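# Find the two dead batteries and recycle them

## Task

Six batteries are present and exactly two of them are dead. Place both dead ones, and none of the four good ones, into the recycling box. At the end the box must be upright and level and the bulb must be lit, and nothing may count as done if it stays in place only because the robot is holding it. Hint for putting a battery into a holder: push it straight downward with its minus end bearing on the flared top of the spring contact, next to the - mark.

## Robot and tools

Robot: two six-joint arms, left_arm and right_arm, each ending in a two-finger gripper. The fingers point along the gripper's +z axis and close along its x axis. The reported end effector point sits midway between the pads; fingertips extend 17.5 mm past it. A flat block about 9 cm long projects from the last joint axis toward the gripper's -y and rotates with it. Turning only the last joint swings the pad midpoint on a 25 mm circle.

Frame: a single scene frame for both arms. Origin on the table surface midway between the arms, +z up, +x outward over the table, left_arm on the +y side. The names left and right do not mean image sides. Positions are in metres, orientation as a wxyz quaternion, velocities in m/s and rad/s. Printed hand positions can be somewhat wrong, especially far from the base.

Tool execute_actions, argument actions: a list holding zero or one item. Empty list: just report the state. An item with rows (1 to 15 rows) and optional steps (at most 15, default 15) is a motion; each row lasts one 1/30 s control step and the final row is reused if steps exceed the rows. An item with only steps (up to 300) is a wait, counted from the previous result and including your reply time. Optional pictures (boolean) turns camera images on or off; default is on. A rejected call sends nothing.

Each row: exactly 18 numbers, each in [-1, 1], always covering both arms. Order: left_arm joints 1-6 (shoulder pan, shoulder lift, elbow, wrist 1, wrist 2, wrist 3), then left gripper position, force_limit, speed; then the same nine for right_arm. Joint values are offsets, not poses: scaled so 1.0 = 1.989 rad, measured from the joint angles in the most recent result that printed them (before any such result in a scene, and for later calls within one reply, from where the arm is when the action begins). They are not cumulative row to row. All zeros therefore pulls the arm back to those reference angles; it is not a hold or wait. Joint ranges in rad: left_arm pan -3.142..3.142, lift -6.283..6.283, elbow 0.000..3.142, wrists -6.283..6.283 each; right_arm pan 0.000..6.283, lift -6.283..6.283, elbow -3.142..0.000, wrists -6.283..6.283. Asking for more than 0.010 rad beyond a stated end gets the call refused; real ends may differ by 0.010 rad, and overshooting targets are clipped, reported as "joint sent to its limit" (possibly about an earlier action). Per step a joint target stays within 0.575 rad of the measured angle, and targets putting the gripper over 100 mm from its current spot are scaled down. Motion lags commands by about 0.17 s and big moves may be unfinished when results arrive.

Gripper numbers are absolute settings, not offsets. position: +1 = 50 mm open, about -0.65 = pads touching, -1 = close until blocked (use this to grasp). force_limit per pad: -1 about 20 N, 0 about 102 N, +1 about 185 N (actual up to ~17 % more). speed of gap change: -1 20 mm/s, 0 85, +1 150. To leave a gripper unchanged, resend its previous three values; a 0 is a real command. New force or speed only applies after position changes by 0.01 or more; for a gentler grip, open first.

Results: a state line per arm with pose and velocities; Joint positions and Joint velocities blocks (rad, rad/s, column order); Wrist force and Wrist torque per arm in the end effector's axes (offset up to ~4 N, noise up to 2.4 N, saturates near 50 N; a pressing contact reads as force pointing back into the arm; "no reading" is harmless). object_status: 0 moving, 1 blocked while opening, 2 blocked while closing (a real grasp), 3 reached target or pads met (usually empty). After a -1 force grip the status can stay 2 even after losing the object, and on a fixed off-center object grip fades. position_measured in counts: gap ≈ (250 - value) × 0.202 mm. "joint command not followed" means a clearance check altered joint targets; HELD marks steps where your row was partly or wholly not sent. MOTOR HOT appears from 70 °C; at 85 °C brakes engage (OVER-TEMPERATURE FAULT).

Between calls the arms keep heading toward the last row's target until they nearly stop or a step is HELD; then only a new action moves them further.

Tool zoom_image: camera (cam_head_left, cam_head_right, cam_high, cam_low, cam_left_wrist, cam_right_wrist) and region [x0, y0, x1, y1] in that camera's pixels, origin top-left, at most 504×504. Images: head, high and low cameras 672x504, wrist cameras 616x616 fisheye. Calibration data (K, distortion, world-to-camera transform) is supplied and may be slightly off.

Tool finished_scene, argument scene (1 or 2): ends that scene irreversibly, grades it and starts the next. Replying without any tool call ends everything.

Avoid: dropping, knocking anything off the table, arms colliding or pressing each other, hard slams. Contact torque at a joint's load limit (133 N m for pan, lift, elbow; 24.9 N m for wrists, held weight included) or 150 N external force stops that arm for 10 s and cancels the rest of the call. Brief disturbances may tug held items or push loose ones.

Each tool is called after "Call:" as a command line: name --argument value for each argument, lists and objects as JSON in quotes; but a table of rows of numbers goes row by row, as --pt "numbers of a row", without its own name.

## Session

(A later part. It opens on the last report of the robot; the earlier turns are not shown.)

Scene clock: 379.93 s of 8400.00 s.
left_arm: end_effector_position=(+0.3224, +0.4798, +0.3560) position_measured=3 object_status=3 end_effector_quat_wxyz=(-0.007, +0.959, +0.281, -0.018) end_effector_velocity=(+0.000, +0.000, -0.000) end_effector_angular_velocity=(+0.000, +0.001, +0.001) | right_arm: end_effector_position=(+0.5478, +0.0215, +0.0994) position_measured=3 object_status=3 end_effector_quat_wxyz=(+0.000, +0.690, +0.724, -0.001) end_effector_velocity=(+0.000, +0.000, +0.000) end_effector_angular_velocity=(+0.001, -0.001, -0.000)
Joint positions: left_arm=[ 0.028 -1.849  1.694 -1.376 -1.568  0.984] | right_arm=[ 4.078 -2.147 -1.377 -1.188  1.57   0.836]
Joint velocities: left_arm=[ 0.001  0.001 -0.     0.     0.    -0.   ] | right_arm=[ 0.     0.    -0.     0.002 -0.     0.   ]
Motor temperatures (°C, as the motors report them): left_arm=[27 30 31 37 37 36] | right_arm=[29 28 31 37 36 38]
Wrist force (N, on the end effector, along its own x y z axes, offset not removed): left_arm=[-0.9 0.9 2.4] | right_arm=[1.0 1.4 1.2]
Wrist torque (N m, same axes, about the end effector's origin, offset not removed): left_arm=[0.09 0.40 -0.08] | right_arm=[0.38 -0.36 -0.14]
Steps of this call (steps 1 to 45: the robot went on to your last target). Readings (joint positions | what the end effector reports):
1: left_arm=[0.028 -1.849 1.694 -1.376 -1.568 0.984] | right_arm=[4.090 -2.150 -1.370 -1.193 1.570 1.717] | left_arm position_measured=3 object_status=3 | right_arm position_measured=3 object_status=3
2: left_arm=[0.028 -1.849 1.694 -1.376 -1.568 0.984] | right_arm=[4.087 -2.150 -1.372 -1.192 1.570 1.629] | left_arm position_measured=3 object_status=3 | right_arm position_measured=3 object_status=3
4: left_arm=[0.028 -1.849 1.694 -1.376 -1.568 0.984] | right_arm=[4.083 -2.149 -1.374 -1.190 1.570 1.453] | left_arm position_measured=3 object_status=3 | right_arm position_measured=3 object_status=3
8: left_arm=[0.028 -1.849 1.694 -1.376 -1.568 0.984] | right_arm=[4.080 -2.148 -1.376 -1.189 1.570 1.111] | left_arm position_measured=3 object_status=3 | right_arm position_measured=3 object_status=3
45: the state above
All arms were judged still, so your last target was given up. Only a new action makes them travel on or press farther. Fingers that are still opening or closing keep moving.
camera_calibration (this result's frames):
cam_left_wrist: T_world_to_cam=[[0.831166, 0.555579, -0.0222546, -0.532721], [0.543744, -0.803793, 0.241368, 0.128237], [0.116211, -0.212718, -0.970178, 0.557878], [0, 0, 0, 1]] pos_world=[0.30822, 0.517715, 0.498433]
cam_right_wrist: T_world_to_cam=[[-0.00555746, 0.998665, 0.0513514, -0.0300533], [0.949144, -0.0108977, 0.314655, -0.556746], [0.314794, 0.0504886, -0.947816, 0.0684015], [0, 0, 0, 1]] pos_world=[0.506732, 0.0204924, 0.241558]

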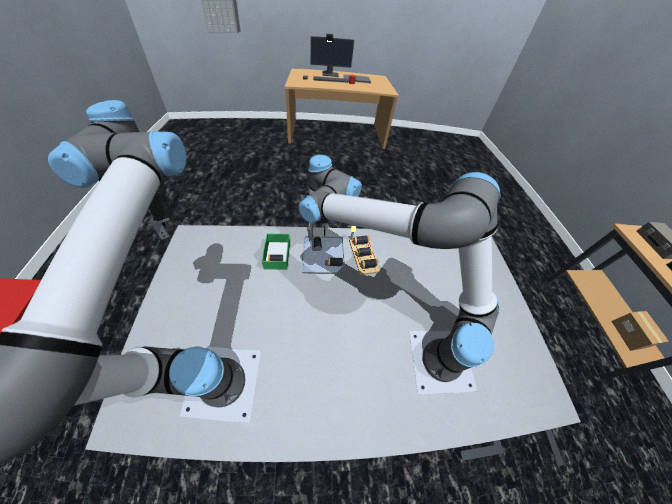

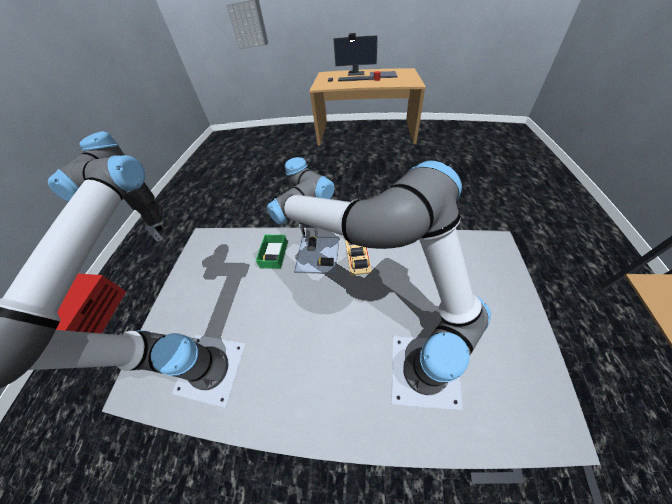

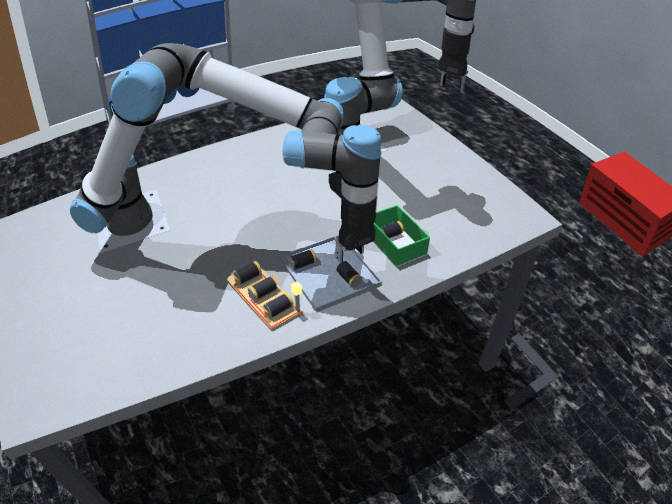

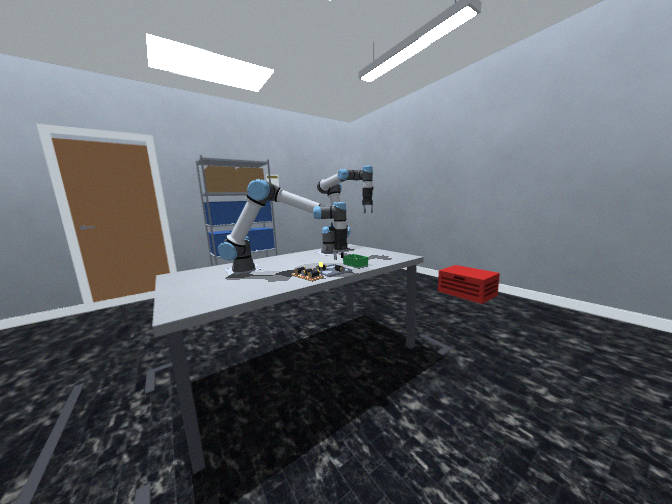

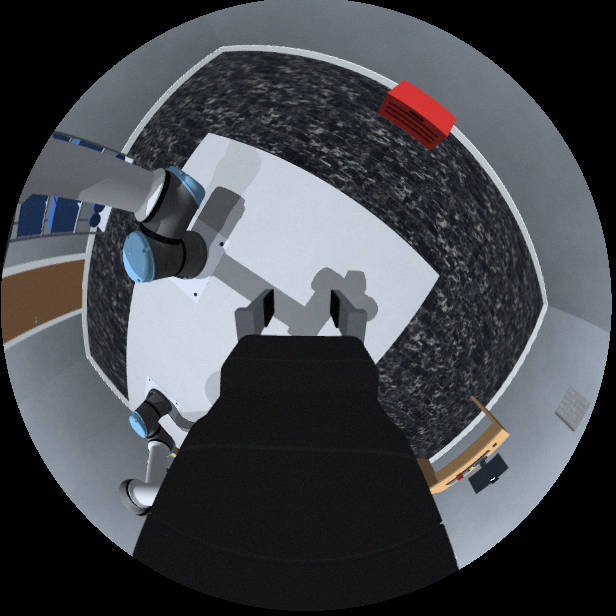

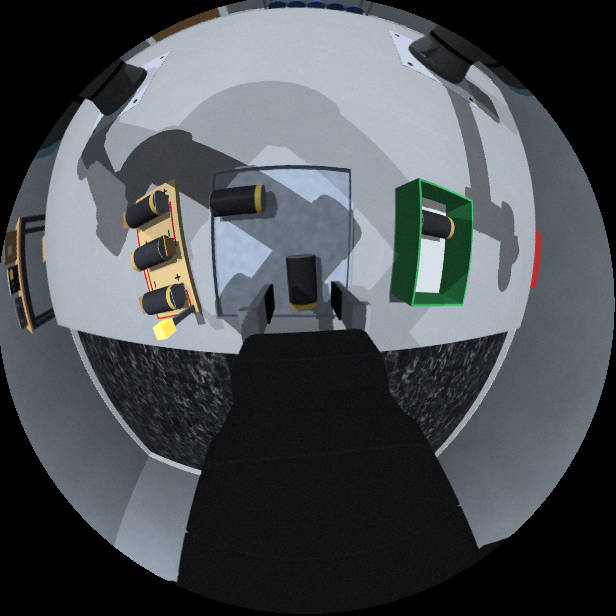

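Call:
execute_actions --actions '[{"rows":[[0,0,0,0,0,0,1,0,0,0,-0.0388,-0.0387,0.0774,0,0,1,-0.3,-0.3]],"steps":15}]' --pictures false

Call:
execute_actions --actions '[{"steps":15}]' --pictures false

Call:
execute_actions --actions '[{"rows":[[0,0,0,0,0,0,1,0,0,0,0,0,0,0,0,-1,-0.3,-0.3]],"steps":15}]' --pictures false

Call:
execute_actions --actions '[{"rows":[[0,0,0,0,0,0,1,0,0,0,0.0388,0.0387,-0.0774,0,0,-1,-0.3,-0.3]],"steps":15}]' --pictures false

Call:
execute_actions --actions '[{"steps":15}]' --pictures false

Call:
execute_actions --actions '[{"rows":[[0,0,0,0,0,0,1,0,0,0.0867,-0.0776,0.158,-0.0805,0,0.9008,-1,-0.3,-0.3]],"steps":15}]' --pictures false

Call:
execute_actions --actions '[{"steps":45}]'

Scene clock: 391.70 s of 8400.00 s.
left_arm: end_effector_position=(+0.3224, +0.4798, +0.3560) position_measured=3 object_status=3 end_effector_quat_wxyz=(-0.007, +0.959, +0.281, -0.018) end_effector_velocity=(-0.000, -0.000, +0.000) end_effector_angular_velocity=(-0.000, +0.000, -0.002) | right_arm: end_effector_position=(+0.5478, +0.0214, +0.0281) position_measured=3 object_status=3 end_effector_quat_wxyz=(+0.000, +0.690, +0.724, -0.001) end_effector_velocity=(-0.000, +0.000, -0.016) end_effector_angular_velocity=(+0.002, -0.001, +0.001)
Joint positions: left_arm=[ 0.028 -1.849  1.694 -1.376 -1.568  0.984] | right_arm=[ 4.078 -2.223 -1.453 -1.039  1.57   0.836]
Joint velocities: left_arm=[-0.001 -0.     0.     0.    -0.     0.001] | right_arm=[ 0.    -0.018 -0.016  0.037  0.    -0.   ]
Motor temperatures (°C, as the motors report them): left_arm=[27 30 31 37 37 36] | right_arm=[29 28 31 37 36 38]
Wrist force (N, on the end effector, along its own x y z axes, offset not removed): left_arm=[-0.1 -1.0 3.4] | right_arm=[0.4 -0.3 2.0]
Wrist torque (N m, same axes, about the end effector's origin, offset not removed): left_arm=[-0.31 0.19 0.17] | right_arm=[0.00 -0.24 -0.12]
Steps of this call (steps 1 to 90: nothing new was sent; then 8.27 s passed at rest; steps 91 to 105: all 15 steps of this action). Readings (joint positions | what the end effector reports):
91: left_arm=[0.028 -1.849 1.694 -1.376 -1.568 0.984] | right_arm=[4.078 -2.148 -1.378 -1.188 1.570 0.836] | left_arm position_measured=3 object_status=3 | right_arm position_measured=3 object_status=3
92: left_arm=[0.028 -1.849 1.694 -1.376 -1.568 0.984] | right_arm=[4.078 -2.153 -1.383 -1.182 1.570 0.836] | left_arm position_measured=3 object_status=3 | right_arm position_measured=3 object_status=3
94: left_arm=[0.028 -1.849 1.694 -1.376 -1.568 0.984] | right_arm=[4.078 -2.181 -1.410 -1.135 1.570 0.836] | left_arm position_measured=3 object_status=3 | right_arm position_measured=3 object_status=3
98: left_arm=[0.028 -1.849 1.694 -1.376 -1.568 0.984] | right_arm=[4.078 -2.210 -1.440 -1.067 1.570 0.836] | left_arm position_measured=3 object_status=3 | right_arm position_measured=3 object_status=3
105: the state above

Scene clock: 392.20 s of 8400.00 s.
left_arm: end_effector_position=(+0.3224, +0.4798, +0.3560) position_measured=3 object_status=3 end_effector_quat_wxyz=(-0.007, +0.959, +0.281, -0.018) end_effector_velocity=(-0.000, -0.000, -0.000) end_effector_angular_velocity=(+0.000, +0.000, +0.001) | right_arm: end_effector_position=(+0.5478, +0.0214, +0.0264) position_measured=3 object_status=3 end_effector_quat_wxyz=(+0.000, +0.690, +0.724, -0.001) end_effector_velocity=(+0.000, -0.000, -0.001) end_effector_angular_velocity=(-0.001, +0.000, -0.001)
Joint positions: left_arm=[ 0.028 -1.849  1.694 -1.376 -1.568  0.984] | right_arm=[ 4.078 -2.225 -1.454 -1.035  1.57   0.836]
Joint velocities: left_arm=[-0.    -0.     0.     0.    -0.    -0.002] | right_arm=[-0.    -0.001 -0.    -0.    -0.001  0.   ]
Motor temperatures (°C, as the motors report them): left_arm=[27 30 31 37 37 36] | right_arm=[29 28 31 37 36 38]
Wrist force (N, on the end effector, along its own x y z axes, offset not removed): left_arm=[-3.2 -0.1 1.7] | right_arm=[-1.2 0.5 2.5]
Wrist torque (N m, same axes, about the end effector's origin, offset not removed): left_arm=[-0.13 0.64 0.21] | right_arm=[0.11 -0.02 -0.13]
Steps of this call (steps 1 to 15: the robot went on to your last target). Readings (joint positions | what the end effector reports):
1: left_arm=[0.028 -1.849 1.694 -1.376 -1.568 0.984] | right_arm=[4.078 -2.223 -1.453 -1.038 1.570 0.836] | left_arm position_measured=3 object_status=3 | right_arm position_measured=3 object_status=3
2: left_arm=[0.028 -1.849 1.694 -1.376 -1.568 0.984] | right_arm=[4.078 -2.224 -1.453 -1.037 1.570 0.836] | left_arm position_measured=3 object_status=3 | right_arm position_measured=3 object_status=3
4: left_arm=[0.028 -1.849 1.694 -1.376 -1.568 0.984] | right_arm=[4.078 -2.224 -1.454 -1.036 1.570 0.836] | left_arm position_measured=3 object_status=3 | right_arm position_measured=3 object_status=3
8: left_arm=[0.028 -1.849 1.694 -1.376 -1.568 0.984] | right_arm=[4.078 -2.224 -1.454 -1.035 1.570 0.836] | left_arm position_measured=3 object_status=3 | right_arm position_measured=3 object_status=3
15: the state above
All arms were judged still, so your last target was given up. Only a new action makes them travel on or press farther. Fingers that are still opening or closing keep moving.

Scene clock: 392.70 s of 8400.00 s.
left_arm: end_effector_position=(+0.3224, +0.4798, +0.3560) position_measured=3 object_status=3 end_effector_quat_wxyz=(-0.007, +0.959, +0.281, -0.018) end_effector_velocity=(+0.000, -0.000, -0.000) end_effector_angular_velocity=(+0.000, +0.000, -0.000) | right_arm: end_effector_position=(+0.5478, +0.0214, +0.0264) position_measured=92 object_status=2 end_effector_quat_wxyz=(+0.000, +0.690, +0.724, -0.001) end_effector_velocity=(-0.001, -0.000, -0.002) end_effector_angular_velocity=(-0.003, +0.003, +0.001)
Joint positions: left_arm=[ 0.028 -1.849  1.694 -1.376 -1.568  0.984] | right_arm=[ 4.078 -2.225 -1.454 -1.035  1.57   0.836]
Joint velocities: left_arm=[-0.  0. -0. -0.  0. -0.] | right_arm=[ 0.    -0.002 -0.    -0.002  0.    -0.   ]
Motor temperatures (°C, as the motors report them): left_arm=[27 30 31 37 37 36] | right_arm=[29 28 31 37 36 38]
Wrist force (N, on the end effector, along its own x y z axes, offset not removed): left_arm=[0.3 -0.1 2.1] | right_arm=[1.3 -0.5 4.0]
Wrist torque (N m, same axes, about the end effector's origin, offset not removed): left_arm=[-0.32 0.19 0.09] | right_arm=[0.08 -0.35 -0.19]
Steps of this call (steps 1 to 15: all 15 steps of this action). Readings (joint positions | what the end effector reports):
1: left_arm=[0.028 -1.849 1.694 -1.376 -1.568 0.984] | right_arm=[4.078 -2.225 -1.454 -1.035 1.570 0.836] | left_arm position_measured=3 object_status=3 | right_arm position_measured=7 object_status=0
2: left_arm=[0.028 -1.849 1.694 -1.376 -1.568 0.984] | right_arm=[4.078 -2.225 -1.454 -1.035 1.570 0.836] | left_arm position_measured=3 object_status=3 | right_arm position_measured=18 object_status=0
4: left_arm=[0.028 -1.849 1.694 -1.376 -1.568 0.984] | right_arm=[4.078 -2.225 -1.454 -1.035 1.570 0.836] | left_arm position_measured=3 object_status=3 | right_arm position_measured=40 object_status=0
8: left_arm=[0.028 -1.849 1.694 -1.376 -1.568 0.984] | right_arm=[4.078 -2.225 -1.454 -1.035 1.570 0.836] | left_arm position_measured=3 object_status=3 | right_arm position_measured=83 object_status=0
15: the state above

Scene clock: 393.20 s of 8400.00 s.
left_arm: end_effector_position=(+0.3224, +0.4798, +0.3560) position_measured=3 object_status=3 end_effector_quat_wxyz=(-0.007, +0.959, +0.281, -0.018) end_effector_velocity=(-0.000, +0.000, +0.000) end_effector_angular_velocity=(-0.000, -0.000, +0.001) | right_arm: end_effector_position=(+0.5480, +0.0216, +0.0976) position_measured=92 object_status=2 end_effector_quat_wxyz=(+0.000, +0.690, +0.724, -0.000) end_effector_velocity=(-0.001, -0.002, +0.016) end_effector_angular_velocity=(-0.004, +0.003, -0.000)
Joint positions: left_arm=[ 0.028 -1.849  1.694 -1.376 -1.568  0.984] | right_arm=[ 4.078 -2.149 -1.379 -1.184  1.57   0.836]
Joint velocities: left_arm=[ 0.001 -0.     0.     0.    -0.     0.   ] | right_arm=[-0.     0.017  0.016 -0.038 -0.    -0.   ]
Motor temperatures (°C, as the motors report them): left_arm=[27 30 31 37 37 36] | right_arm=[29 28 31 37 36 38]
Wrist force (N, on the end effector, along its own x y z axes, offset not removed): left_arm=[0.4 0.6 1.1] | right_arm=[-0.7 0.0 3.3]
Wrist torque (N m, same axes, about the end effector's origin, offset not removed): left_arm=[-0.17 0.15 0.02] | right_arm=[0.11 -0.10 -0.13]
Steps of this call (steps 1 to 15: all 15 steps of this action). Readings (joint positions | what the end effector reports):
1: left_arm=[0.028 -1.849 1.694 -1.376 -1.568 0.984] | right_arm=[4.078 -2.224 -1.454 -1.035 1.570 0.836] | left_arm position_measured=3 object_status=3 | right_arm position_measured=92 object_status=2
2: left_arm=[0.028 -1.849 1.694 -1.376 -1.568 0.984] | right_arm=[4.078 -2.219 -1.449 -1.041 1.570 0.836] | left_arm position_measured=3 object_status=3 | right_arm position_measured=92 object_status=2
4: left_arm=[0.028 -1.849 1.694 -1.376 -1.568 0.984] | right_arm=[4.078 -2.192 -1.422 -1.087 1.570 0.836] | left_arm position_measured=3 object_status=3 | right_arm position_measured=92 object_status=2
8: left_arm=[0.028 -1.849 1.694 -1.376 -1.568 0.984] | right_arm=[4.078 -2.162 -1.392 -1.156 1.570 0.836] | left_arm position_measured=3 object_status=3 | right_arm position_measured=92 object_status=2
15: the state above

Scene clock: 393.70 s of 8400.00 s.
left_arm: end_effector_position=(+0.3224, +0.4798, +0.3560) position_measured=3 object_status=3 end_effector_quat_wxyz=(-0.007, +0.959, +0.281, -0.018) end_effector_velocity=(+0.000, +0.000, -0.000) end_effector_angular_velocity=(-0.000, -0.000, -0.003) | right_arm: end_effector_position=(+0.5478, +0.0215, +0.0994) position_measured=92 object_status=2 end_effector_quat_wxyz=(+0.000, +0.690, +0.724, -0.001) end_effector_velocity=(-0.000, +0.000, +0.000) end_effector_angular_velocity=(-0.001, -0.000, +0.000)
Joint positions: left_arm=[ 0.028 -1.849  1.694 -1.376 -1.568  0.984] | right_arm=[ 4.078 -2.147 -1.377 -1.188  1.57   0.836]
Joint velocities: left_arm=[-0.    -0.     0.    -0.     0.     0.003] | right_arm=[ 0.001  0.     0.    -0.001 -0.     0.   ]
Motor temperatures (°C, as the motors report them): left_arm=[27 30 31 37 37 36] | right_arm=[29 28 31 37 36 38]
Wrist force (N, on the end effector, along its own x y z axes, offset not removed): left_arm=[-2.4 0.3 0.7] | right_arm=[0.7 -0.4 3.8]
Wrist torque (N m, same axes, about the end effector's origin, offset not removed): left_arm=[-0.20 0.44 0.33] | right_arm=[0.04 -0.30 -0.16]
Steps of this call (steps 1 to 15: the robot went on to your last target). Readings (joint positions | what the end effector reports):
1: left_arm=[0.028 -1.849 1.694 -1.376 -1.568 0.984] | right_arm=[4.078 -2.149 -1.379 -1.185 1.570 0.836] | left_arm position_measured=3 object_status=3 | right_arm position_measured=92 object_status=2
2: left_arm=[0.028 -1.849 1.694 -1.376 -1.568 0.984] | right_arm=[4.078 -2.149 -1.379 -1.186 1.570 0.836] | left_arm position_measured=3 object_status=3 | right_arm position_measured=92 object_status=2
4: left_arm=[0.028 -1.849 1.694 -1.376 -1.568 0.984] | right_arm=[4.078 -2.148 -1.378 -1.187 1.570 0.836] | left_arm position_measured=3 object_status=3 | right_arm position_measured=92 object_status=2
8: left_arm=[0.028 -1.849 1.694 -1.376 -1.568 0.984] | right_arm=[4.078 -2.148 -1.378 -1.188 1.570 0.836] | left_arm position_measured=3 object_status=3 | right_arm position_measured=92 object_status=2
15: the state above
All arms were judged still, so your last target was given up. Only a new action makes them travel on or press farther. Fingers that are still opening or closing keep moving.

Scene clock: 394.20 s of 8400.00 s.
left_arm: end_effector_position=(+0.3224, +0.4798, +0.3560) position_measured=3 object_status=3 end_effector_quat_wxyz=(-0.007, +0.959, +0.281, -0.018) end_effector_velocity=(-0.000, +0.000, +0.000) end_effector_angular_velocity=(-0.000, -0.001, -0.000) | right_arm: end_effector_position=(+0.5063, +0.1795, +0.1176) position_measured=92 object_status=2 end_effector_quat_wxyz=(+0.001, +0.910, +0.416, -0.001) end_effector_velocity=(+0.013, +0.112, +0.014) end_effector_angular_velocity=(+0.009, -0.014, -2.509)
Joint positions: left_arm=[ 0.028 -1.849  1.694 -1.376 -1.568  0.984] | right_arm=[ 4.242 -2.294 -1.081 -1.34   1.57   1.762]
Joint velocities: left_arm=[ 0.    -0.001 -0.     0.     0.     0.001] | right_arm=[ 0.074 -0.066  0.149 -0.069 -0.     2.583]
Motor temperatures (°C, as the motors report them): left_arm=[27 30 31 37 37 36] | right_arm=[29 28 31 37 36 38]
Wrist force (N, on the end effector, along its own x y z axes, offset not removed): left_arm=[-1.9 0.7 -1.7] | right_arm=[0.1 -1.5 2.2]
Wrist torque (N m, same axes, about the end effector's origin, offset not removed): left_arm=[-0.41 0.47 0.29] | right_arm=[-0.09 -0.13 -0.18]
Steps of this call (steps 1 to 15: all 15 steps of this action). Readings (joint positions | what the end effector reports):
1: left_arm=[0.028 -1.849 1.694 -1.376 -1.568 0.984] | right_arm=[4.079 -2.148 -1.377 -1.189 1.570 0.836] | left_arm position_measured=3 object_status=3 | right_arm position_measured=92 object_status=2
2: left_arm=[0.028 -1.849 1.694 -1.376 -1.568 0.984] | right_arm=[4.084 -2.153 -1.371 -1.195 1.570 0.841] | left_arm position_measured=3 object_status=3 | right_arm position_measured=92 object_status=2
4: left_arm=[0.028 -1.849 1.694 -1.376 -1.568 0.984] | right_arm=[4.120 -2.186 -1.319 -1.228 1.570 0.902] | left_arm position_measured=3 object_status=3 | right_arm position_measured=92 object_status=2
8: left_arm=[0.028 -1.849 1.694 -1.376 -1.568 0.984] | right_arm=[4.188 -2.246 -1.189 -1.290 1.570 1.160] | left_arm position_measured=3 object_status=3 | right_arm position_measured=92 object_status=2
15: the state above

Scene clock: 395.70 s of 8400.00 s.
left_arm: end_effector_position=(+0.3224, +0.4798, +0.3560) position_measured=3 object_status=3 end_effector_quat_wxyz=(-0.007, +0.959, +0.281, -0.018) end_effector_velocity=(-0.000, +0.000, +0.000) end_effector_angular_velocity=(+0.000, -0.000, +0.002) | right_arm: end_effector_position=(+0.5218, +0.1958, +0.1192) position_measured=92 object_status=2 end_effector_quat_wxyz=(+0.001, +1.000, +0.000, -0.000) end_effector_velocity=(+0.000, -0.000, -0.001) end_effector_angular_velocity=(-0.001, +0.000, -0.001)
Joint positions: left_arm=[ 0.028 -1.849  1.694 -1.376 -1.568  0.984] | right_arm=[ 4.251 -2.302 -1.063 -1.349  1.57   2.627]
Joint velocities: left_arm=[ 0.    -0.001  0.    -0.     0.    -0.001] | right_arm=[-0.    -0.002 -0.     0.001 -0.     0.   ]
Motor temperatures (°C, as the motors report them): left_arm=[27 30 31 37 37 36] | right_arm=[29 28 31 37 36 38]
Wrist force (N, on the end effector, along its own x y z axes, offset not removed): left_arm=[-2.2 2.8 -0.9] | right_arm=[-0.7 0.4 2.7]
Wrist torque (N m, same axes, about the end effector's origin, offset not removed): left_arm=[0.18 0.47 0.07] | right_arm=[0.15 -0.06 -0.06]
Steps of this call (steps 1 to 45: the robot went on to your last target). Readings (joint positions | what the end effector reports):
1: left_arm=[0.028 -1.849 1.694 -1.376 -1.568 0.984] | right_arm=[4.244 -2.296 -1.076 -1.342 1.570 1.850] | left_arm position_measured=3 object_status=3 | right_arm position_measured=92 object_status=2
2: left_arm=[0.028 -1.849 1.694 -1.376 -1.568 0.984] | right_arm=[4.246 -2.297 -1.073 -1.344 1.570 1.938] | left_arm position_measured=3 object_status=3 | right_arm position_measured=92 object_status=2
4: left_arm=[0.028 -1.849 1.694 -1.376 -1.568 0.984] | right_arm=[4.248 -2.299 -1.069 -1.346 1.570 2.113] | left_arm position_measured=3 object_status=3 | right_arm position_measured=92 object_status=2
8: left_arm=[0.028 -1.849 1.694 -1.376 -1.568 0.984] | right_arm=[4.250 -2.301 -1.065 -1.348 1.570 2.430] | left_arm position_measured=3 object_status=3 | right_arm position_measured=92 object_status=2
45: the state above
All arms were judged still, so your last target was given up. Only a new action makes them travel on or press farther. Fingers that are still opening or closing keep moving.
camera_calibration (this result's frames):
cam_left_wrist: T_world_to_cam=[[0.831166, 0.555579, -0.0222545, -0.532721], [0.543744, -0.803793, 0.241368, 0.128236], [0.116211, -0.212718, -0.970178, 0.557878], [0, 0, 0, 1]] pos_world=[0.30822, 0.517715, 0.498433]
cam_right_wrist: T_world_to_cam=[[0.997737, -0.0424627, 0.052142, -0.525063], [-0.0568281, -0.946985, 0.316212, 0.171591], [0.0359505, -0.318459, -0.947255, 0.304274], [0, 0, 0, 1]] pos_world=[0.522687, 0.237097, 0.261344]

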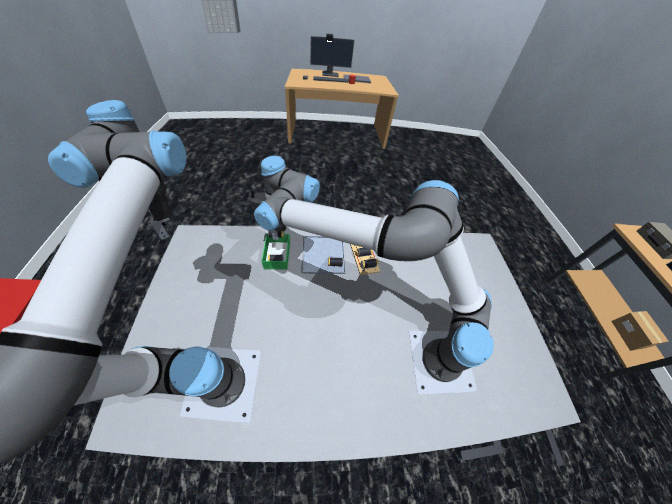

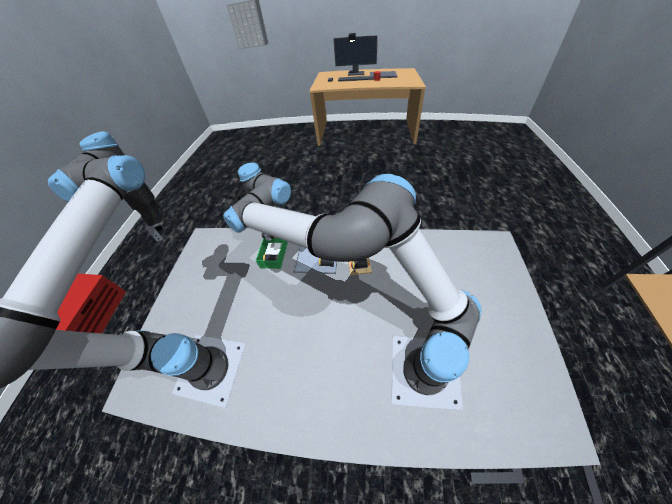

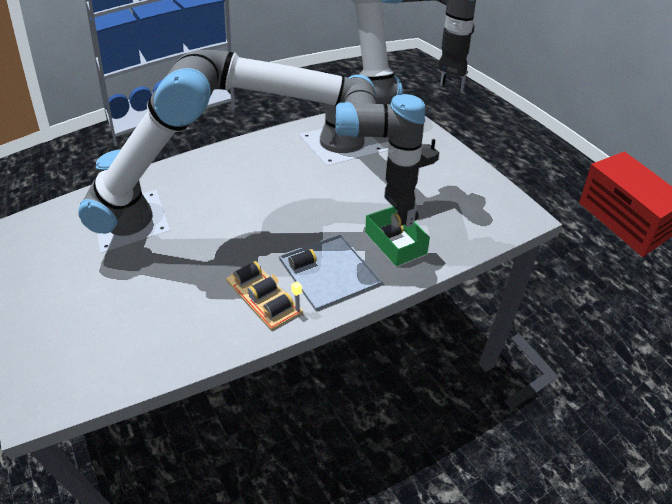

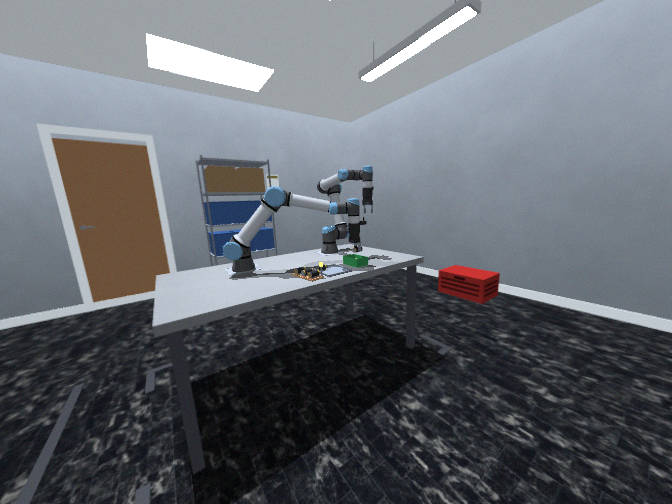

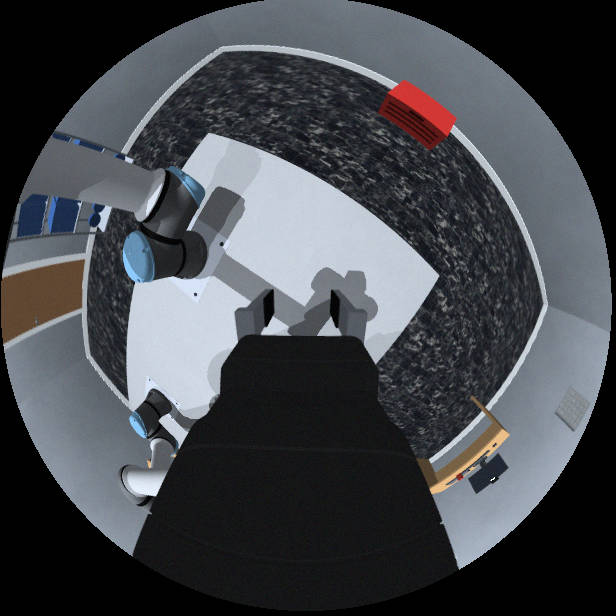

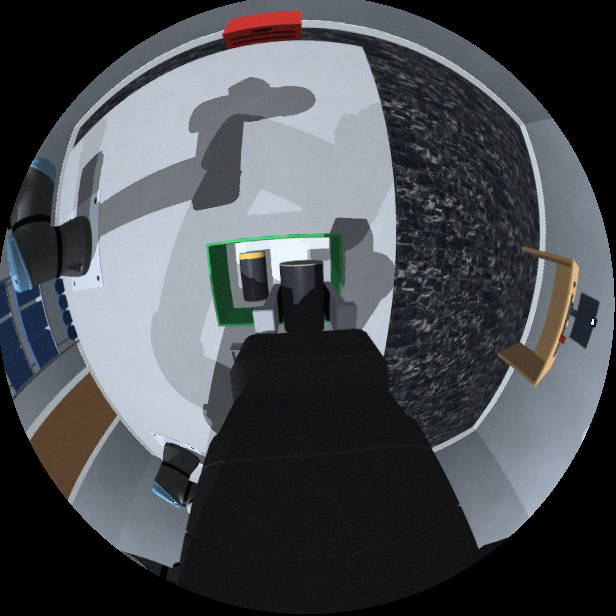

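Call:
execute_actions --actions '[{"rows":[[0,0,0,0,0,0,1,0,0,0.0025,-0.0366,-0.0559,0.0925,0,0.0025,-1,-0.3,-0.3]],"steps":15}]' --pictures false

Call:
execute_actions --actions '[{"steps":15}]' --pictures false

Call:
execute_actions --actions '[{"rows":[[0,0,0,0,0,0,1,0,0,0,0,0,0,0,0,0.7,-0.3,-0.3]],"steps":12}]' --pictures false

Call:
execute_actions --actions '[{"rows":[[0,0,0,0,0,0,1,0,0,0,0.0366,0.0559,-0.0925,0,0,0.7,-0.3,-0.3]],"steps":15}]' --pictures false

Call:
execute_actions --actions '[{"steps":15}]'

Scene clock: 400.87 s of 8400.00 s.
left_arm: end_effector_position=(+0.3224, +0.4798, +0.3560) position_measured=3 object_status=3 end_effector_quat_wxyz=(-0.007, +0.959, +0.281, -0.018) end_effector_velocity=(+0.000, -0.000, -0.000) end_effector_angular_velocity=(-0.000, +0.000, -0.001) | right_arm: end_effector_position=(+0.5188, +0.1981, +0.0315) position_measured=92 object_status=2 end_effector_quat_wxyz=(+0.001, +1.000, +0.000, -0.000) end_effector_velocity=(+0.000, +0.000, -0.018) end_effector_angular_velocity=(+0.006, -0.003, -0.001)
Joint positions: left_arm=[ 0.028 -1.849  1.694 -1.376 -1.568  0.984] | right_arm=[ 4.256 -2.373 -1.171 -1.17   1.57   2.632]
Joint velocities: left_arm=[-0.     0.001 -0.     0.    -0.     0.001] | right_arm=[-0.    -0.015 -0.025  0.047 -0.     0.001]
Motor temperatures (°C, as the motors report them): left_arm=[27 30 31 37 37 36] | right_arm=[29 28 31 37 36 38]
Wrist force (N, on the end effector, along its own x y z axes, offset not removed): left_arm=[-1.9 1.0 3.3] | right_arm=[0.2 0.2 3.9]
Wrist torque (N m, same axes, about the end effector's origin, offset not removed): left_arm=[0.10 0.50 0.16] | right_arm=[0.09 -0.23 -0.12]
Steps of this call (steps 1 to 90: nothing new was sent; then 1.67 s passed at rest; steps 91 to 105: all 15 steps of this action). Readings (joint positions | what the end effector reports):
91: left_arm=[0.028 -1.849 1.694 -1.376 -1.568 0.984] | right_arm=[4.251 -2.302 -1.063 -1.348 1.570 2.627] | left_arm position_measured=3 object_status=3 | right_arm position_measured=92 object_status=2
92: left_arm=[0.028 -1.849 1.694 -1.376 -1.568 0.984] | right_arm=[4.251 -2.307 -1.069 -1.342 1.570 2.628] | left_arm position_measured=3 object_status=3 | right_arm position_measured=92 object_status=2
94: left_arm=[0.028 -1.849 1.694 -1.376 -1.568 0.984] | right_arm=[4.253 -2.334 -1.106 -1.291 1.570 2.629] | left_arm position_measured=3 object_status=3 | right_arm position_measured=92 object_status=2
98: left_arm=[0.028 -1.849 1.694 -1.376 -1.568 0.984] | right_arm=[4.255 -2.361 -1.153 -1.205 1.570 2.631] | left_arm position_measured=3 object_status=3 | right_arm position_measured=92 object_status=2
105: the state above

Scene clock: 401.37 s of 8400.00 s.
left_arm: end_effector_position=(+0.3224, +0.4798, +0.3560) position_measured=3 object_status=3 end_effector_quat_wxyz=(-0.007, +0.959, +0.281, -0.018) end_effector_velocity=(+0.000, -0.000, -0.001) end_effector_angular_velocity=(+0.000, +0.002, +0.001) | right_arm: end_effector_position=(+0.5187, +0.1981, +0.0293) position_measured=92 object_status=2 end_effector_quat_wxyz=(+0.001, +1.000, +0.000, -0.000) end_effector_velocity=(-0.000, +0.000, +0.000) end_effector_angular_velocity=(+0.001, -0.000, +0.000)
Joint positions: left_arm=[ 0.028 -1.849  1.694 -1.376 -1.568  0.984] | right_arm=[ 4.256 -2.375 -1.174 -1.165  1.57   2.632]
Joint velocities: left_arm=[-0.     0.001  0.    -0.    -0.    -0.001] | right_arm=[ 0.     0.    -0.     0.001  0.    -0.   ]
Motor temperatures (°C, as the motors report them): left_arm=[27 30 31 37 37 36] | right_arm=[29 28 31 37 36 38]
Wrist force (N, on the end effector, along its own x y z axes, offset not removed): left_arm=[-1.8 1.2 -1.0] | right_arm=[-0.5 0.0 3.3]
Wrist torque (N m, same axes, about the end effector's origin, offset not removed): left_arm=[-0.14 0.37 0.06] | right_arm=[0.10 -0.08 -0.11]
Steps of this call (steps 1 to 15: the robot went on to your last target). Readings (joint positions | what the end effector reports):
1: left_arm=[0.028 -1.849 1.694 -1.376 -1.568 0.984] | right_arm=[4.256 -2.373 -1.172 -1.169 1.570 2.632] | left_arm position_measured=3 object_status=3 | right_arm position_measured=92 object_status=2
2: left_arm=[0.028 -1.849 1.694 -1.376 -1.568 0.984] | right_arm=[4.256 -2.374 -1.173 -1.168 1.570 2.632] | left_arm position_measured=3 object_status=3 | right_arm position_measured=92 object_status=2
4: left_arm=[0.028 -1.849 1.694 -1.376 -1.568 0.984] | right_arm=[4.256 -2.374 -1.173 -1.166 1.570 2.632] | left_arm position_measured=3 object_status=3 | right_arm position_measured=92 object_status=2
8: left_arm=[0.028 -1.849 1.694 -1.376 -1.568 0.984] | right_arm=[4.256 -2.374 -1.174 -1.165 1.570 2.632] | left_arm position_measured=3 object_status=3 | right_arm position_measured=92 object_status=2
15: the state above
All arms were judged still, so your last target was given up. Only a new action makes them travel on or press farther. Fingers that are still opening or closing keep moving.

Scene clock: 401.77 s of 8400.00 s.
left_arm: end_effector_position=(+0.3224, +0.4798, +0.3560) position_measured=3 object_status=3 end_effector_quat_wxyz=(-0.007, +0.959, +0.281, -0.018) end_effector_velocity=(-0.000, -0.000, +0.000) end_effector_angular_velocity=(+0.000, -0.001, +0.002) | right_arm: end_effector_position=(+0.5187, +0.1981, +0.0293) position_measured=48 object_status=3 end_effector_quat_wxyz=(+0.001, +1.000, +0.000, -0.000) end_effector_velocity=(+0.001, -0.001, -0.000) end_effector_angular_velocity=(-0.000, +0.000, -0.002)
Joint positions: left_arm=[ 0.028 -1.849  1.694 -1.376 -1.568  0.984] | right_arm=[ 4.256 -2.375 -1.174 -1.165  1.57   2.632]
Joint velocities: left_arm=[-0.    -0.001 -0.    -0.    -0.    -0.002] | right_arm=[-0.001 -0.     0.    -0.     0.     0.001]
Motor temperatures (°C, as the motors report them): left_arm=[27 30 31 37 37 36] | right_arm=[29 28 31 37 36 38]
Wrist force (N, on the end effector, along its own x y z axes, offset not removed): left_arm=[-4.8 -0.1 0.3] | right_arm=[-0.8 0.3 1.9]
Wrist torque (N m, same axes, about the end effector's origin, offset not removed): left_arm=[-0.11 0.97 0.19] | right_arm=[0.15 -0.03 -0.06]
Steps of this call (steps 1 to 12: all 12 steps of this action). Readings (joint positions | what the end effector reports):
1: left_arm=[0.028 -1.849 1.694 -1.376 -1.568 0.984] | right_arm=[4.256 -2.375 -1.174 -1.165 1.570 2.632] | left_arm position_measured=3 object_status=3 | right_arm position_measured=87 object_status=0
2: left_arm=[0.028 -1.849 1.694 -1.376 -1.568 0.984] | right_arm=[4.256 -2.375 -1.174 -1.165 1.570 2.632] | left_arm position_measured=3 object_status=3 | right_arm position_measured=77 object_status=0
4: left_arm=[0.028 -1.849 1.694 -1.376 -1.568 0.984] | right_arm=[4.256 -2.375 -1.174 -1.165 1.570 2.632] | left_arm position_measured=3 object_status=3 | right_arm position_measured=55 object_status=0
8: left_arm=[0.028 -1.849 1.694 -1.376 -1.568 0.984] | right_arm=[4.256 -2.375 -1.174 -1.165 1.570 2.632] | left_arm position_measured=3 object_status=3 | right_arm position_measured=48 object_status=0
12: the state above

Scene clock: 402.27 s of 8400.00 s.
left_arm: end_effector_position=(+0.3224, +0.4798, +0.3560) position_measured=3 object_status=3 end_effector_quat_wxyz=(-0.007, +0.959, +0.281, -0.018) end_effector_velocity=(-0.000, +0.000, -0.000) end_effector_angular_velocity=(+0.000, -0.000, +0.002) | right_arm: end_effector_position=(+0.5189, +0.1985, +0.1170) position_measured=48 object_status=3 end_effector_quat_wxyz=(+0.000, +1.000, +0.000, +0.000) end_effector_velocity=(-0.001, -0.003, +0.019) end_effector_angular_velocity=(-0.004, +0.003, -0.001)
Joint positions: left_arm=[ 0.028 -1.849  1.694 -1.376 -1.568  0.984] | right_arm=[ 4.256 -2.304 -1.066 -1.343  1.57   2.632]
Joint velocities: left_arm=[ 0.001 -0.     0.    -0.     0.    -0.001] | right_arm=[-0.001  0.015  0.025 -0.045  0.    -0.   ]
Motor temperatures (°C, as the motors report them): left_arm=[27 30 31 37 37 36] | right_arm=[29 28 31 37 36 38]
Wrist force (N, on the end effector, along its own x y z axes, offset not removed): left_arm=[-0.5 0.0 1.8] | right_arm=[0.3 1.6 0.9]
Wrist torque (N m, same axes, about the end effector's origin, offset not removed): left_arm=[-0.21 0.14 -0.09] | right_arm=[0.37 -0.28 -0.07]
Steps of this call (steps 1 to 15: all 15 steps of this action). Readings (joint positions | what the end effector reports):
1: left_arm=[0.028 -1.849 1.694 -1.376 -1.568 0.984] | right_arm=[4.256 -2.374 -1.174 -1.165 1.570 2.632] | left_arm position_measured=3 object_status=3 | right_arm position_measured=48 object_status=3
2: left_arm=[0.028 -1.849 1.694 -1.376 -1.568 0.984] | right_arm=[4.256 -2.370 -1.169 -1.171 1.570 2.632] | left_arm position_measured=3 object_status=3 | right_arm position_measured=48 object_status=3
4: left_arm=[0.028 -1.849 1.694 -1.376 -1.568 0.984] | right_arm=[4.256 -2.343 -1.131 -1.222 1.570 2.632] | left_arm position_measured=3 object_status=3 | right_arm position_measured=48 object_status=3
8: left_arm=[0.028 -1.849 1.694 -1.376 -1.568 0.984] | right_arm=[4.256 -2.315 -1.085 -1.308 1.570 2.632] | left_arm position_measured=3 object_status=3 | right_arm position_measured=48 object_status=3
15: the state above

Scene clock: 402.77 s of 8400.00 s.
left_arm: end_effector_position=(+0.3224, +0.4798, +0.3560) position_measured=3 object_status=3 end_effector_quat_wxyz=(-0.007, +0.959, +0.281, -0.018) end_effector_velocity=(+0.000, -0.000, -0.000) end_effector_angular_velocity=(-0.000, +0.000, -0.003) | right_arm: end_effector_position=(+0.5188, +0.1982, +0.1192) position_measured=48 object_status=3 end_effector_quat_wxyz=(+0.001, +1.000, +0.000, -0.000) end_effector_velocity=(-0.000, +0.001, +0.001) end_effector_angular_velocity=(+0.002, -0.001, +0.001)
Joint positions: left_arm=[ 0.028 -1.849  1.694 -1.376 -1.568  0.984] | right_arm=[ 4.256 -2.302 -1.063 -1.349  1.57   2.632]
Joint velocities: left_arm=[-0.001  0.    -0.     0.    -0.     0.003] | right_arm=[ 0.001  0.     0.     0.001 -0.    -0.   ]
Motor temperatures (°C, as the motors report them): left_arm=[27 30 31 37 37 36] | right_arm=[29 28 31 37 36 38]
Wrist force (N, on the end effector, along its own x y z axes, offset not removed): left_arm=[-1.6 -0.6 -1.2] | right_arm=[0.0 1.1 2.0]
Wrist torque (N m, same axes, about the end effector's origin, offset not removed): left_arm=[-0.41 0.44 0.12] | right_arm=[0.36 -0.18 -0.16]
Steps of this call (steps 1 to 15: the robot went on to your last target). Readings (joint positions | what the end effector reports):
1: left_arm=[0.028 -1.849 1.694 -1.376 -1.568 0.984] | right_arm=[4.256 -2.303 -1.065 -1.344 1.570 2.632] | left_arm position_measured=3 object_status=3 | right_arm position_measured=48 object_status=3
2: left_arm=[0.028 -1.849 1.694 -1.376 -1.568 0.984] | right_arm=[4.256 -2.303 -1.065 -1.345 1.570 2.632] | left_arm position_measured=3 object_status=3 | right_arm position_measured=48 object_status=3
4: left_arm=[0.028 -1.849 1.694 -1.376 -1.568 0.984] | right_arm=[4.256 -2.302 -1.064 -1.347 1.570 2.632] | left_arm position_measured=3 object_status=3 | right_arm position_measured=48 object_status=3
8: left_arm=[0.028 -1.849 1.694 -1.376 -1.568 0.984] | right_arm=[4.256 -2.302 -1.064 -1.348 1.570 2.632] | left_arm position_measured=3 object_status=3 | right_arm position_measured=48 object_status=3
15: the state above
All arms were judged still, so your last target was given up. Only a new action makes them travel on or press farther. Fingers that are still opening or closing keep moving.
camera_calibration (this result's frames):
cam_left_wrist: T_world_to_cam=[[0.831166, 0.555579, -0.0222545, -0.532721], [0.543744, -0.803793, 0.241368, 0.128237], [0.116211, -0.212718, -0.970178, 0.557878], [0, 0, 0, 1]] pos_world=[0.30822, 0.517715, 0.498433]
cam_right_wrist: T_world_to_cam=[[0.997737, -0.0424499, 0.0521519, -0.521968], [-0.0568184, -0.946992, 0.316192, 0.173746], [0.0359651, -0.318439, -0.947261, 0.305146], [0, 0, 0, 1]] pos_world=[0.519684, 0.239549, 0.261337]

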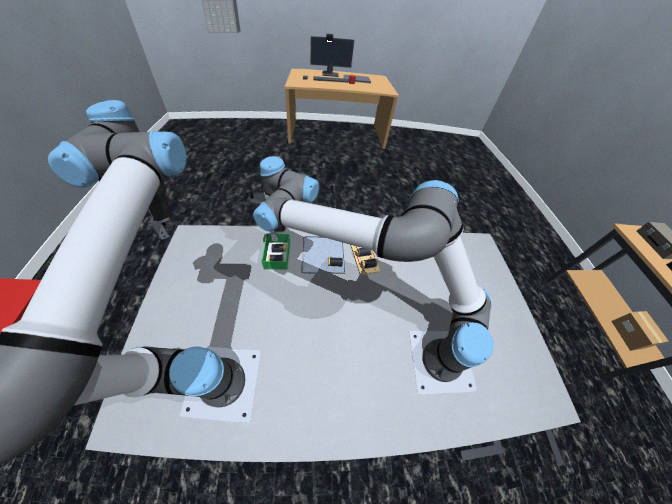

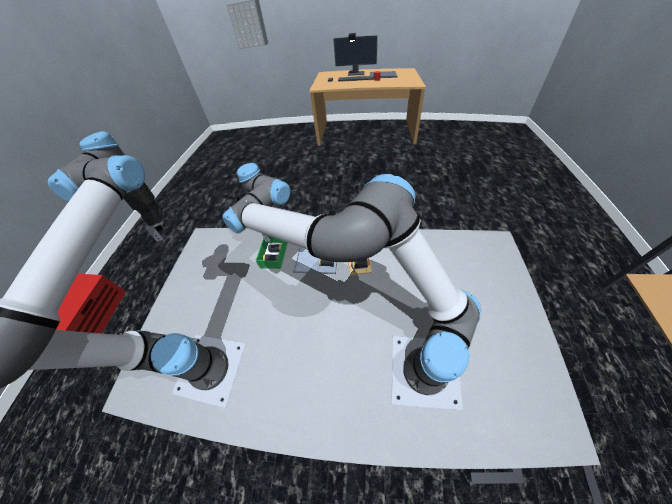

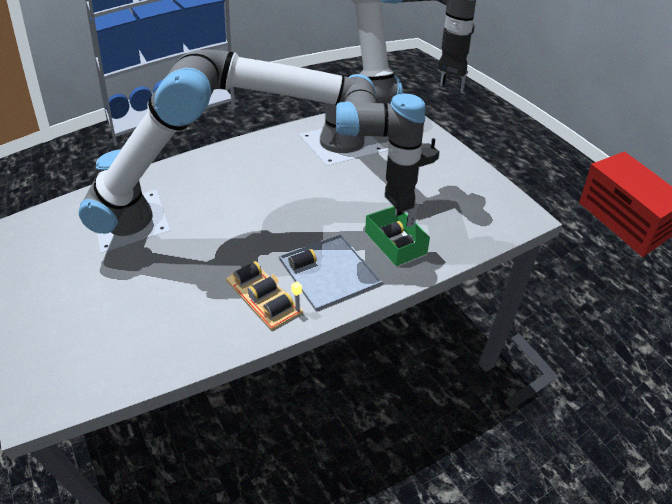

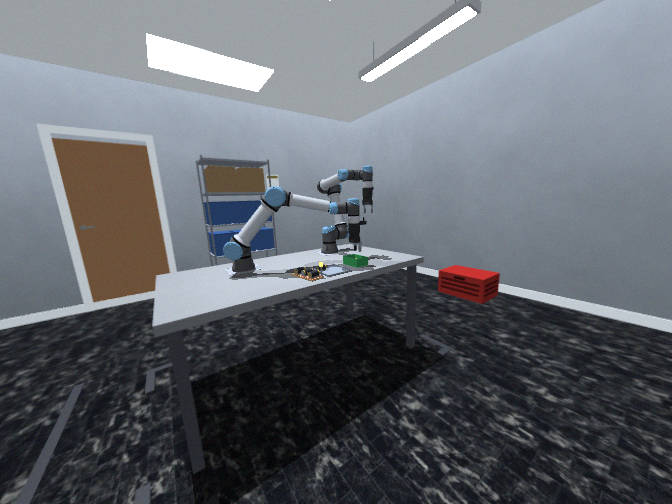

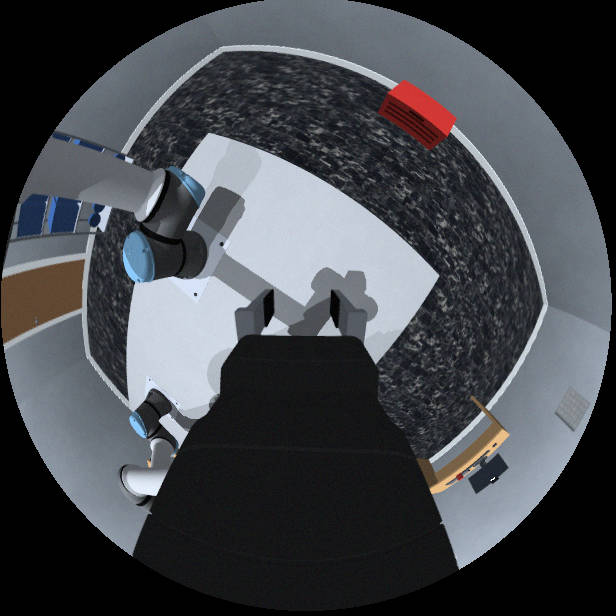

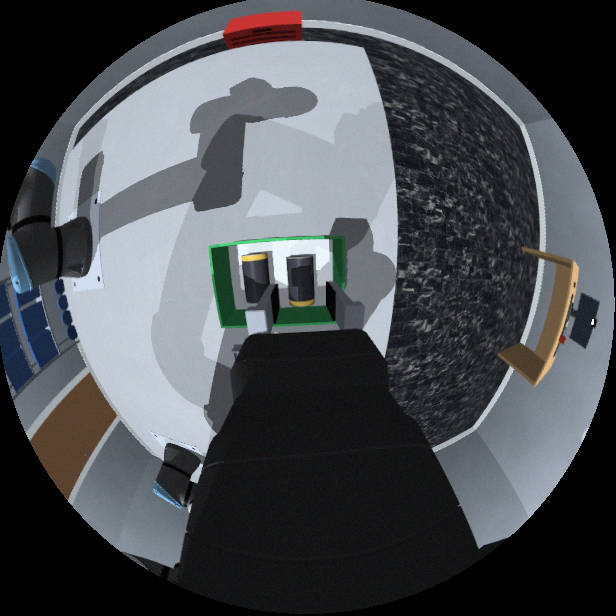

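Call:
finished_scene --scene 1

The scene is finished: the task was done.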